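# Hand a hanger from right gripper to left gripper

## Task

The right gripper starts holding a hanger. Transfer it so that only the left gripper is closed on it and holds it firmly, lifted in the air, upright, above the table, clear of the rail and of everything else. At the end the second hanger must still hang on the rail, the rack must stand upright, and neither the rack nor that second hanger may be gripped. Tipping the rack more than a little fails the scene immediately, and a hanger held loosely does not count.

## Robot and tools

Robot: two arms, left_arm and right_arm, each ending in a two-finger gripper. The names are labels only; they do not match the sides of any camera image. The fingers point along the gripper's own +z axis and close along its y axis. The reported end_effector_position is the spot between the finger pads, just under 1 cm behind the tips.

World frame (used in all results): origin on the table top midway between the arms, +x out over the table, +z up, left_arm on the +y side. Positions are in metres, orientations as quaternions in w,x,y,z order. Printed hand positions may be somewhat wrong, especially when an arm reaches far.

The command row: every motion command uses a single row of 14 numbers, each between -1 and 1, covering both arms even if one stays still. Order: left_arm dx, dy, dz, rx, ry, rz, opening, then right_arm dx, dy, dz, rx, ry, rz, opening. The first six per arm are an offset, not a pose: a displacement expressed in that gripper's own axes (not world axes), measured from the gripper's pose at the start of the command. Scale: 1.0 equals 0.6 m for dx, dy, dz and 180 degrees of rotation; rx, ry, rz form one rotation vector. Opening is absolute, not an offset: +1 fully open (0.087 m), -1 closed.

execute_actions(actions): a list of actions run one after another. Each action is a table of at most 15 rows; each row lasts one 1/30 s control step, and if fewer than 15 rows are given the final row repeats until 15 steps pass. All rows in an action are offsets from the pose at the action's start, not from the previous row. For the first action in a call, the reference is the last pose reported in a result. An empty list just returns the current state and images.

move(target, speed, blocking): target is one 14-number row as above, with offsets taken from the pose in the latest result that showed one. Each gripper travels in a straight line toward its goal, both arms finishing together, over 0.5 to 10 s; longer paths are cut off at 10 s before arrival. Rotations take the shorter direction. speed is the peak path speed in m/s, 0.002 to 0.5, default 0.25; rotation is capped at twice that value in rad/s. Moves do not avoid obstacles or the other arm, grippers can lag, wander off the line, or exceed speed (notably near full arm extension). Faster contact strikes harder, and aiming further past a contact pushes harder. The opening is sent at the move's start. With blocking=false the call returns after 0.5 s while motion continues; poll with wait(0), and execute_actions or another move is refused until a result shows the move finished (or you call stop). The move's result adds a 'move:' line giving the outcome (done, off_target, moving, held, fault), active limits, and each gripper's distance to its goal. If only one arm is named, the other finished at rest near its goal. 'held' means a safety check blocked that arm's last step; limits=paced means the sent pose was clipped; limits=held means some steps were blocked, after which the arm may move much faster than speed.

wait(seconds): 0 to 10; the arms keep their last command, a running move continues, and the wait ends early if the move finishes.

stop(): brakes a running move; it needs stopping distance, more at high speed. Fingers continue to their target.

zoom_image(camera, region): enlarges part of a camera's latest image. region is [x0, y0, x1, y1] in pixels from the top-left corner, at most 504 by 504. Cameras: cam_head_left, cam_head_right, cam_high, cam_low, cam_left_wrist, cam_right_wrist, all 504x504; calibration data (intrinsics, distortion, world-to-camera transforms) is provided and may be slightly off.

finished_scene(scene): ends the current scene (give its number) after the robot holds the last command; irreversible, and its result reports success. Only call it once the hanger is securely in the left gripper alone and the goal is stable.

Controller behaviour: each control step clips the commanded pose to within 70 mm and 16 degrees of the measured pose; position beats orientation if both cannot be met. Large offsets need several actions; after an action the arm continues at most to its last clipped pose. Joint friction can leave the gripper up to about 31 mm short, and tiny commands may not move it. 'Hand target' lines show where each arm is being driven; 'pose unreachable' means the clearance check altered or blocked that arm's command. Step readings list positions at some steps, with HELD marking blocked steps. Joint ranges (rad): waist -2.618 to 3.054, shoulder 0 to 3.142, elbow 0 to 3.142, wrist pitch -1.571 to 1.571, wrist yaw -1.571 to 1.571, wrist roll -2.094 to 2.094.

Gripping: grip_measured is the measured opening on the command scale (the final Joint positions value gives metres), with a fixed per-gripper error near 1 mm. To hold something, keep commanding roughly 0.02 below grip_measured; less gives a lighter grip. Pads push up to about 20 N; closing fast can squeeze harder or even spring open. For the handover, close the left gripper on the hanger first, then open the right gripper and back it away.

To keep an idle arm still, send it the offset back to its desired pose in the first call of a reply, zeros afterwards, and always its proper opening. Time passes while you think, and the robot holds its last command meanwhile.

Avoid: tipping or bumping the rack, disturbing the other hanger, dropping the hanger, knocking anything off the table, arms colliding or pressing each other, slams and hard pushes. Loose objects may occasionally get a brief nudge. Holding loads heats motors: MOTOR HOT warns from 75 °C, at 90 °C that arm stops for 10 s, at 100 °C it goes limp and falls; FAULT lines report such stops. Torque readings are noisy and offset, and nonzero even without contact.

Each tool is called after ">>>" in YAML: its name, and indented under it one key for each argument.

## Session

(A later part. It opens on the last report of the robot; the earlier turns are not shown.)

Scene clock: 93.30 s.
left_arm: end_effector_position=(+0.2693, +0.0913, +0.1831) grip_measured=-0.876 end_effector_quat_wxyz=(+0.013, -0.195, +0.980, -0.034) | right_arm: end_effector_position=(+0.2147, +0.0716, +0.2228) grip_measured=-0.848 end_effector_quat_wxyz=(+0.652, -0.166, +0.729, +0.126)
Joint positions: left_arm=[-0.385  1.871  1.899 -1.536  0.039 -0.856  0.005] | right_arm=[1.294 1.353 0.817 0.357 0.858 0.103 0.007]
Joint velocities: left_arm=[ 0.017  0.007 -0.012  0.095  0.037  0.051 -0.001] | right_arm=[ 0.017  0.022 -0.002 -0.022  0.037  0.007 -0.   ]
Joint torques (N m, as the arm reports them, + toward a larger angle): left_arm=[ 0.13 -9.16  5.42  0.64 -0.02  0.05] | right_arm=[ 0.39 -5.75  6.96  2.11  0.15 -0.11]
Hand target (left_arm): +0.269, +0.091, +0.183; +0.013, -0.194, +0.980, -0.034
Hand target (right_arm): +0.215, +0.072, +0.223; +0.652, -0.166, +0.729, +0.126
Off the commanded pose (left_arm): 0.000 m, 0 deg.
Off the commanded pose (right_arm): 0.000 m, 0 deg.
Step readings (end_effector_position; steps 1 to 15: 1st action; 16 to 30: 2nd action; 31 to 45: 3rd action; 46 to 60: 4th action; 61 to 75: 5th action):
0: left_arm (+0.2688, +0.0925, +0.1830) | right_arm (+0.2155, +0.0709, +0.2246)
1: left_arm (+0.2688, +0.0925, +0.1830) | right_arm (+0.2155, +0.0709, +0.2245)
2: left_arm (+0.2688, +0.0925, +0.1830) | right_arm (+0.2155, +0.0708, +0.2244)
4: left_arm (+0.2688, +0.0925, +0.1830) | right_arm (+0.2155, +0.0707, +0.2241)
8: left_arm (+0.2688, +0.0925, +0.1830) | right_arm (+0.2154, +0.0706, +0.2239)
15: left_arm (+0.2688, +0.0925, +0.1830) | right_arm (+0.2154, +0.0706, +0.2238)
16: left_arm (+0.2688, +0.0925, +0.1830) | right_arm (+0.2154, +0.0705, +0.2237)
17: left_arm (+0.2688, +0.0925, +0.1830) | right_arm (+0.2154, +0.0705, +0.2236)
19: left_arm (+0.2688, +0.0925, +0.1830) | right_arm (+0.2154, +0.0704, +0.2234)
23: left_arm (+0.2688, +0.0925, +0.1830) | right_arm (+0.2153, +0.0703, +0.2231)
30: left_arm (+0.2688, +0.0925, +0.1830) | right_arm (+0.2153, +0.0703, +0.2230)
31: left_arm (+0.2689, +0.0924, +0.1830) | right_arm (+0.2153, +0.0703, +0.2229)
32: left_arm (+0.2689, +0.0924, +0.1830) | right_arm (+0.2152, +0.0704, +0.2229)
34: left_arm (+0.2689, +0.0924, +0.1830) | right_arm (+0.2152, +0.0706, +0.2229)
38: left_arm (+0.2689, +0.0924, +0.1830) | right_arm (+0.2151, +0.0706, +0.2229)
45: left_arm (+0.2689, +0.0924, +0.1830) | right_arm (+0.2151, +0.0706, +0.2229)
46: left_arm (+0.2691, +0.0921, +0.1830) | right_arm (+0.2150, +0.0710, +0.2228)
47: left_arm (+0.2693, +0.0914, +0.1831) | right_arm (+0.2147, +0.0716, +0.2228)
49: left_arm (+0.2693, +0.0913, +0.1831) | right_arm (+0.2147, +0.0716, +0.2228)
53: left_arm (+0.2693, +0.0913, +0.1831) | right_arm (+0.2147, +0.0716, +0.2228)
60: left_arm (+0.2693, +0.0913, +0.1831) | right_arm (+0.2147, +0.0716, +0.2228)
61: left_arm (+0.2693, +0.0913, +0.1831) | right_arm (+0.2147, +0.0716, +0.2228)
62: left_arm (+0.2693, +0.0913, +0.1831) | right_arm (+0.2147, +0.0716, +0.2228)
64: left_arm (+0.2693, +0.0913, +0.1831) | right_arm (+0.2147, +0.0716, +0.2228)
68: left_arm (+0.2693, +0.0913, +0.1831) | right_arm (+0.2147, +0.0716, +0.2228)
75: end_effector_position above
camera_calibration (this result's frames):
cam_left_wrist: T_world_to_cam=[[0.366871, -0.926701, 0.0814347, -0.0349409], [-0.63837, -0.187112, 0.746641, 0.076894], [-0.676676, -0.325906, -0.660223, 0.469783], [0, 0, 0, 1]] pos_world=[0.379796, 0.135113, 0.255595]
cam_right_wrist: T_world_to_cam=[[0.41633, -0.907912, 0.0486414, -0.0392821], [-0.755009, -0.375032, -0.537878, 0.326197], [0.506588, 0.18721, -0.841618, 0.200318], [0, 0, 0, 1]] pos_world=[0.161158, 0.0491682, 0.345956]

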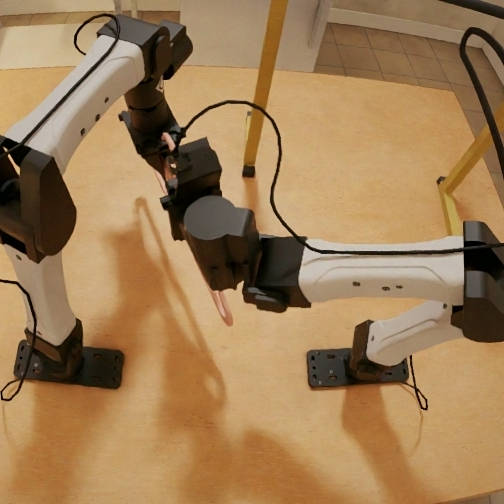

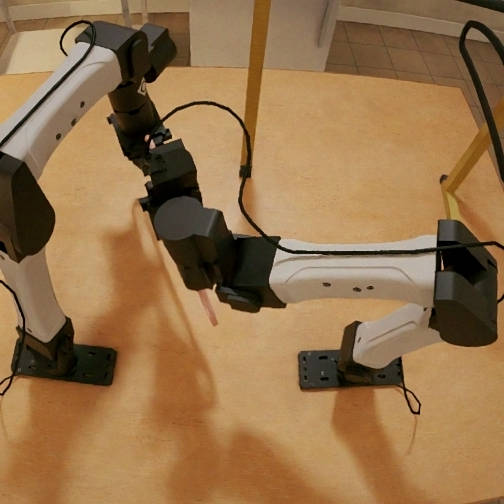

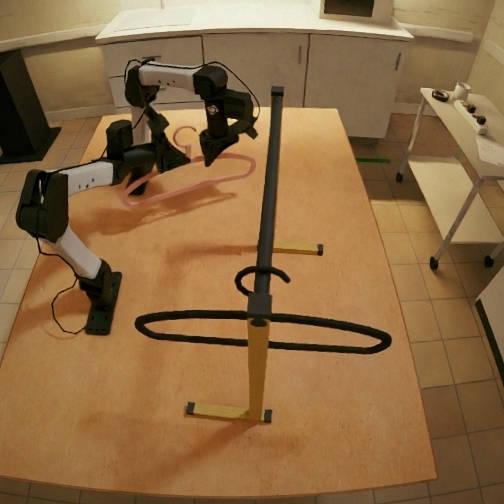

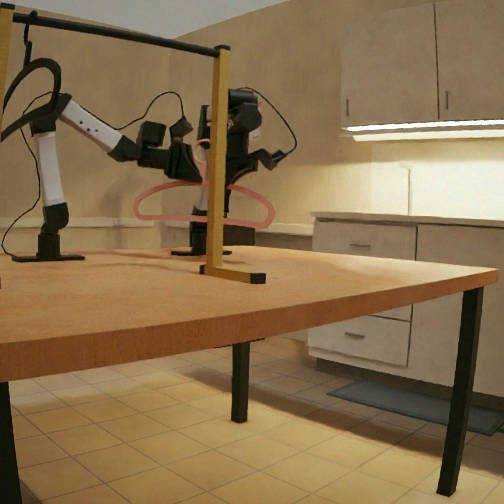

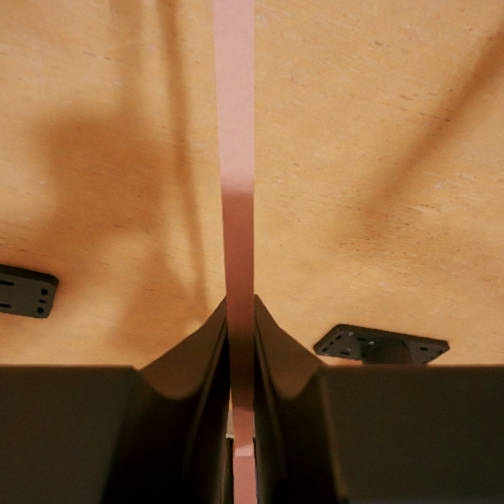

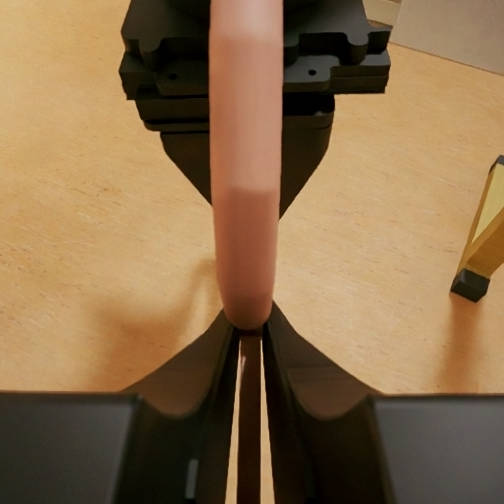

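Gripped. Release right, retreat back, up, then sideways.

>>> execute_actions:
  actions:
    - [[0,0,0,0,0,0,-0.92, 0,0,0,0,0,0,-0.5]]
    - [[0,0,0,0,0,0,-0.92, 0,0,0,0,0,0,0]]

>>> move:
  target: [0,0,0,0,0,0,-0.92, -0.06,0,-0.11,0,0,0,0]
  speed: 0.1

>>> move:
  target: [0,0.1,0,0,0,0,-0.92, -0.05,-0.25,-0.05,0,0,0,0]
  speed: 0.12

Scene clock: 101.33 s.
left_arm: end_effector_position=(+0.2695, +0.0914, +0.1831) grip_measured=-0.877 end_effector_quat_wxyz=(+0.013, -0.195, +0.980, -0.034) | right_arm: end_effector_position=(+0.2147, +0.0716, +0.2228) grip_measured=+0.000 end_effector_quat_wxyz=(+0.652, -0.166, +0.729, +0.126)
Joint positions: left_arm=[-0.385  1.871  1.899 -1.536  0.037 -0.856  0.005] | right_arm=[1.294 1.353 0.817 0.357 0.858 0.103 0.044]
Joint velocities: left_arm=[ 0.012  0.002 -0.012 -0.007  0.051 -0.022 -0.   ] | right_arm=[-0.002  0.002 -0.002  0.022 -0.081 -0.037 -0.   ]
Joint torques (N m, as the arm reports them, + toward a larger angle): left_arm=[ 0.21 -9.17  5.26  0.64 -0.03  0.01] | right_arm=[ 0.39 -5.76  6.95  2.1   0.15 -0.1 ]
Hand target (left_arm): +0.269, +0.091, +0.183; +0.013, -0.195, +0.980, -0.034
Hand target (right_arm): +0.215, +0.072, +0.223; +0.652, -0.166, +0.729, +0.126
Off the commanded pose (left_arm): 0.000 m, 0 deg.
Off the commanded pose (right_arm): 0.000 m, 0 deg.
Step readings (end_effector_position; steps 1 to 15: 1st action; 16 to 30: 2nd action):
0: left_arm (+0.2693, +0.0913, +0.1831) | right_arm (+0.2147, +0.0716, +0.2228)
1: left_arm (+0.2693, +0.0913, +0.1831) | right_arm (+0.2147, +0.0716, +0.2228)
2: left_arm (+0.2694, +0.0913, +0.1831) | right_arm (+0.2147, +0.0716, +0.2228)
4: left_arm (+0.2694, +0.0913, +0.1831) | right_arm (+0.2147, +0.0716, +0.2228)
8: left_arm (+0.2694, +0.0914, +0.1831) | right_arm (+0.2147, +0.0716, +0.2228)
15: left_arm (+0.2694, +0.0914, +0.1831) | right_arm (+0.2147, +0.0716, +0.2228)
16: left_arm (+0.2695, +0.0914, +0.1831) | right_arm (+0.2147, +0.0716, +0.2228)
17: left_arm (+0.2695, +0.0914, +0.1831) | right_arm (+0.2147, +0.0716, +0.2228)
19: left_arm (+0.2695, +0.0914, +0.1831) | right_arm (+0.2147, +0.0716, +0.2228)
23: left_arm (+0.2695, +0.0914, +0.1831) | right_arm (+0.2147, +0.0716, +0.2228)
30: end_effector_position above
camera_calibration (this result's frames):
cam_left_wrist: T_world_to_cam=[[0.366868, -0.926744, 0.0809574, -0.0347848], [-0.638991, -0.187793, 0.745938, 0.0774264], [-0.67609, -0.325392, -0.661076, 0.469866], [0, 0, 0, 1]] pos_world=[0.379908, 0.135194, 0.255678]
cam_right_wrist: T_world_to_cam=[[0.41633, -0.907912, 0.0486414, -0.0392821], [-0.755009, -0.375032, -0.537878, 0.326197], [0.506588, 0.18721, -0.841618, 0.200318], [0, 0, 0, 1]] pos_world=[0.161158, 0.0491682, 0.345956]

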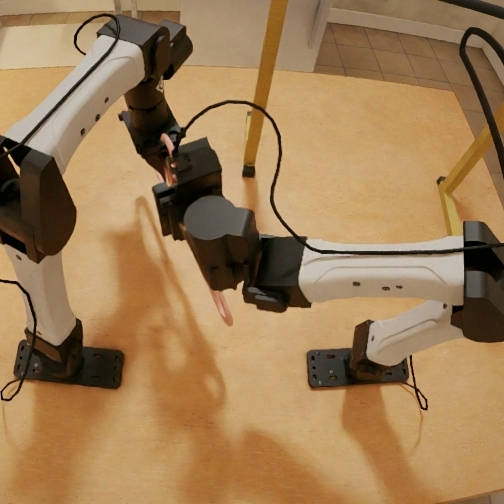

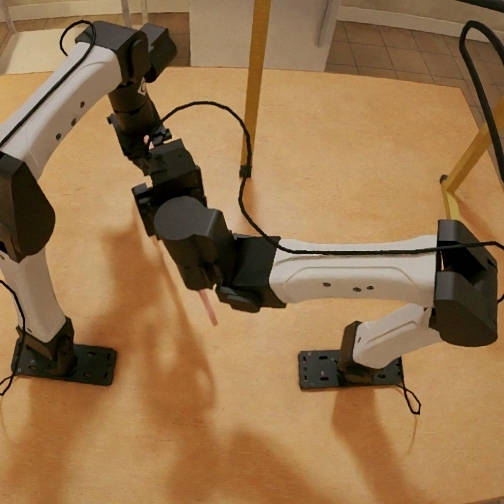

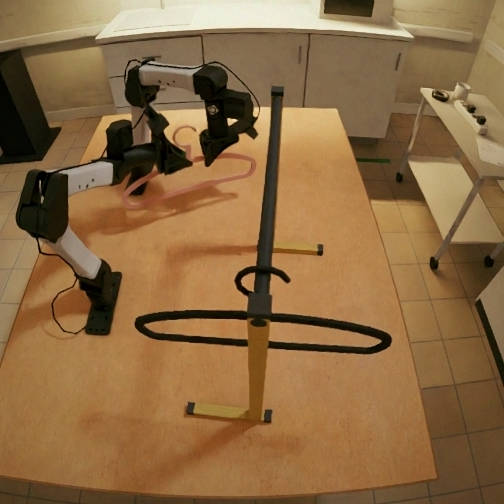

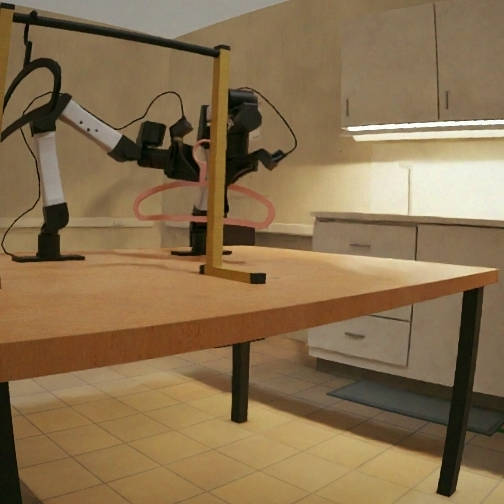

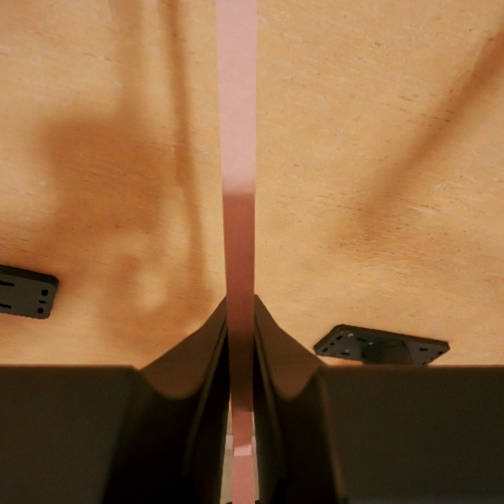

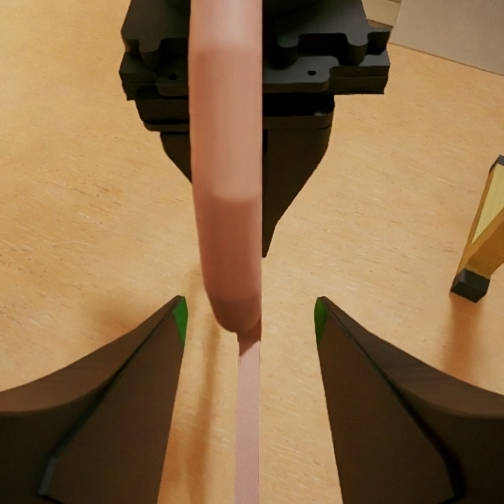

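Scene clock: 102.70 s.
left_arm: end_effector_position=(+0.2695, +0.0914, +0.1831) grip_measured=-0.877 end_effector_quat_wxyz=(+0.013, -0.195, +0.980, -0.034) | right_arm: end_effector_position=(+0.1598, +0.0518, +0.2535) grip_measured=+0.000 end_effector_quat_wxyz=(+0.648, -0.178, +0.731, +0.119)
Joint positions: left_arm=[-0.385  1.871  1.899 -1.536  0.037 -0.856  0.005] | right_arm=[1.482 1.203 0.873 0.066 1.035 0.171 0.044]
Joint velocities: left_arm=[-0.007  0.012 -0.007 -0.051 -0.007 -0.037 -0.   ] | right_arm=[-0.002  0.002 -0.007 -0.022  0.037  0.051 -0.   ]
Joint torques (N m, as the arm reports them, + toward a larger angle): left_arm=[ 0.16 -9.2   5.5   0.65 -0.03  0.01] | right_arm=[ 0.92 -5.87  8.27  1.85  0.3  -0.03]
Hand target (left_arm): +0.269, +0.091, +0.183; +0.013, -0.195, +0.980, -0.034
Hand target (right_arm): +0.158, +0.049, +0.265; +0.652, -0.166, +0.729, +0.126
Off the commanded pose (left_arm): 0.000 m, 0 deg.
Off the commanded pose (right_arm): 0.013 m, 2 deg.
move: off_target (right_arm)
camera_calibration (this result's frames):
cam_left_wrist: T_world_to_cam=[[0.366868, -0.926744, 0.0809574, -0.0347848], [-0.638991, -0.187793, 0.745938, 0.0774264], [-0.67609, -0.325392, -0.661076, 0.469866], [0, 0, 0, 1]] pos_world=[0.379908, 0.135194, 0.255678]
cam_right_wrist: T_world_to_cam=[[0.423094, -0.903226, 0.0719379, -0.0431534], [-0.755256, -0.395413, -0.52272, 0.29113], [0.500579, 0.166828, -0.849464, 0.261658], [0, 0, 0, 1]] pos_world=[0.107155, 0.0324876, 0.377553]

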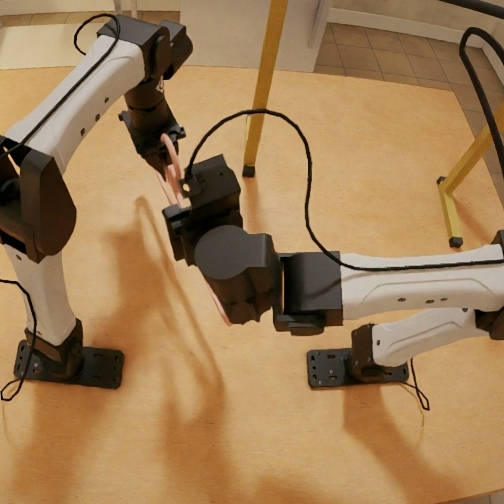

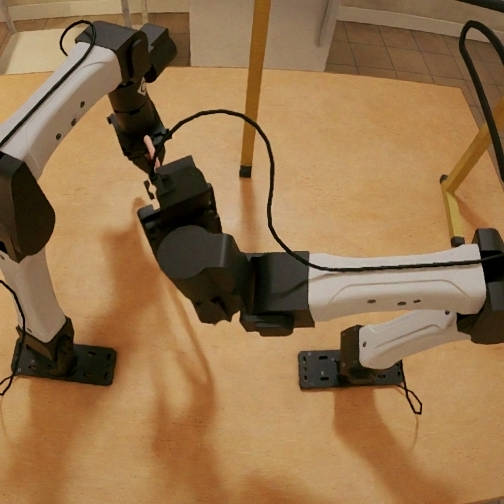

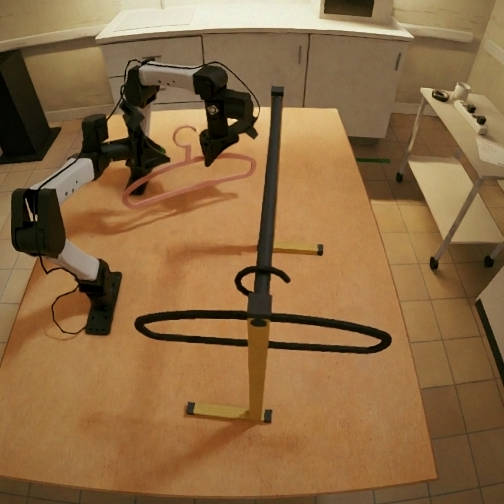

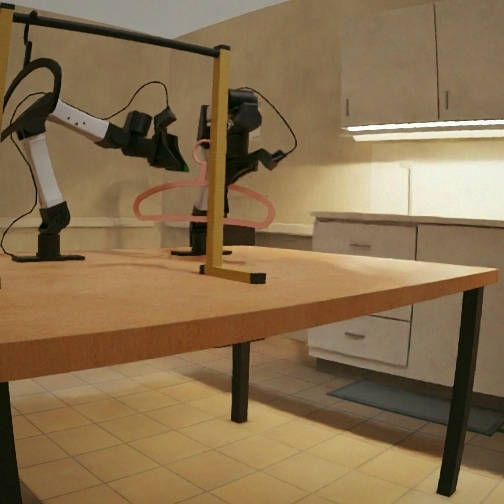

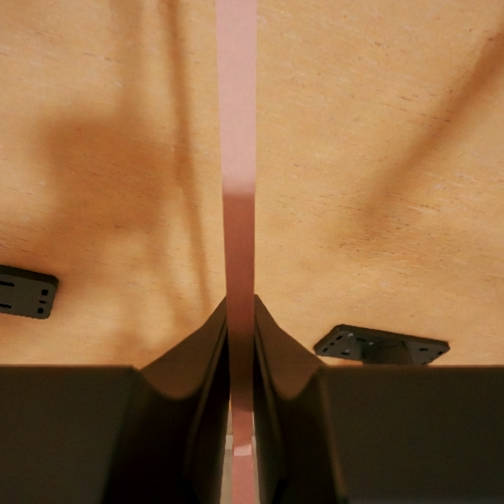

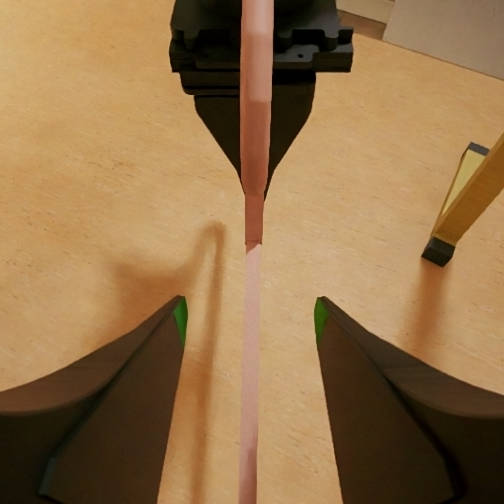

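Scene clock: 104.63 s.
left_arm: end_effector_position=(+0.2508, +0.1446, +0.1781) grip_measured=-0.877 end_effector_quat_wxyz=(+0.014, -0.194, +0.980, -0.030) | right_arm: end_effector_position=(+0.1977, -0.0893, +0.2953) grip_measured=+0.000 end_effector_quat_wxyz=(+0.650, -0.174, +0.731, +0.116)
Joint positions: left_arm=[-0.262  1.715  1.687 -1.489  0.037 -0.731  0.005] | right_arm=[ 1.056  0.682  0.81  -0.286  0.628  0.037  0.044]
Joint velocities: left_arm=[ 0.002 -0.007  0.002 -0.022 -0.037  0.022 -0.   ] | right_arm=[-0.002 -0.002 -0.002 -0.007 -0.066  0.007 -0.   ]
Joint torques (N m, as the arm reports them, + toward a larger angle): left_arm=[ 0.88 -9.3   3.99  0.73  0.05  0.1 ] | right_arm=[-0.1  -1.69  6.56  2.05  0.   -0.14]
Hand target (left_arm): +0.247, +0.147, +0.178; +0.012, -0.195, +0.980, -0.034
Hand target (right_arm): +0.196, -0.092, +0.295; +0.650, -0.178, +0.730, +0.118
Off the commanded pose (left_arm): 0.005 m, 0 deg.
Off the commanded pose (right_arm): 0.004 m, 1 deg.
move: done
camera_calibration (this result's frames):
cam_left_wrist: T_world_to_cam=[[0.366509, -0.927549, 0.0729587, 0.0234266], [-0.638367, -0.193645, 0.744976, 0.079985], [-0.676874, -0.319615, -0.66309, 0.470998], [0, 0, 0, 1]] pos_world=[0.36128, 0.187756, 0.251018]
cam_right_wrist: T_world_to_cam=[[0.41422, -0.907339, 0.0718176, -0.188194], [-0.756316, -0.387023, -0.527446, 0.288199], [0.506367, 0.164162, -0.846548, 0.299495], [0, 0, 0, 1]] pos_world=[0.144269, -0.108382, 0.419062]

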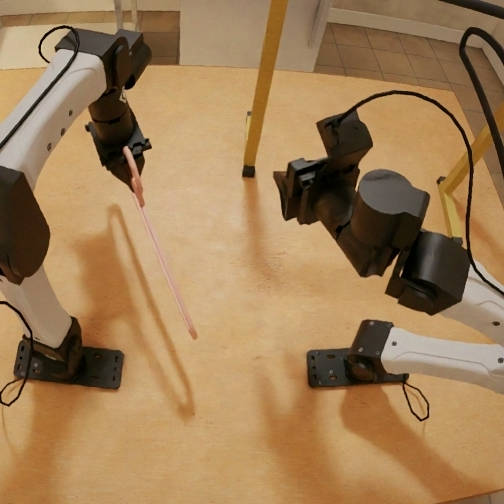

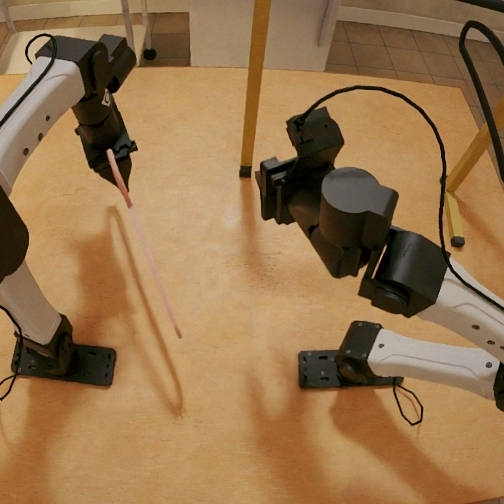

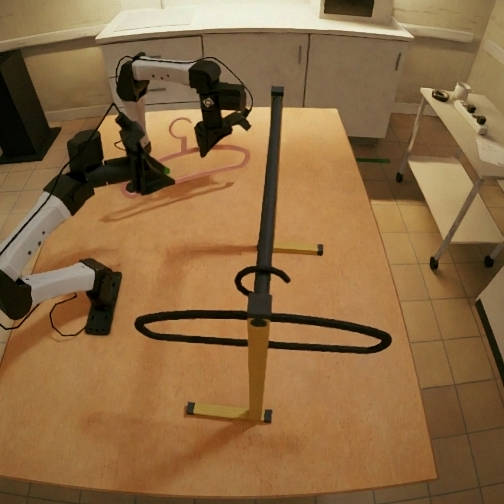

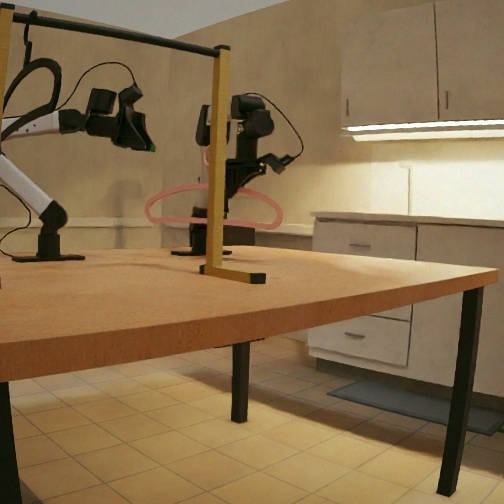

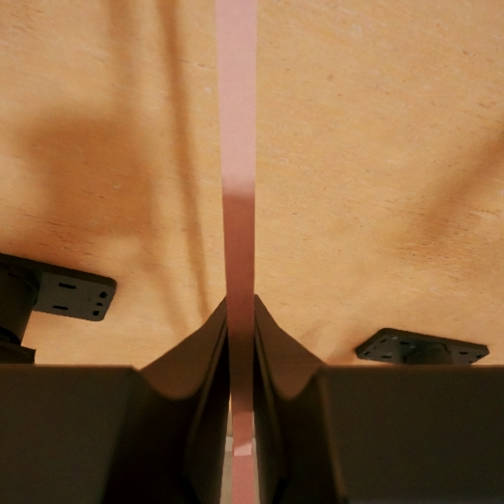

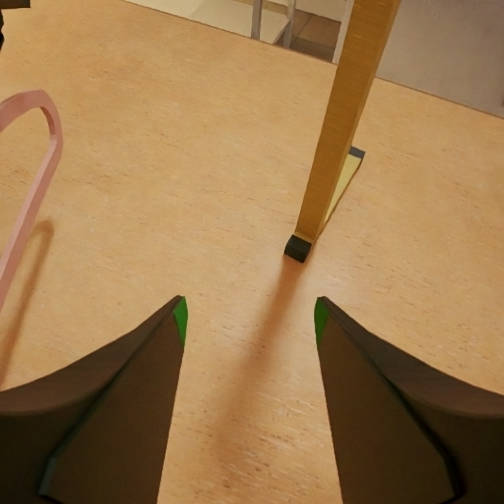

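>>> finished_scene:
  scene: 1

The scene is finished: the task was done.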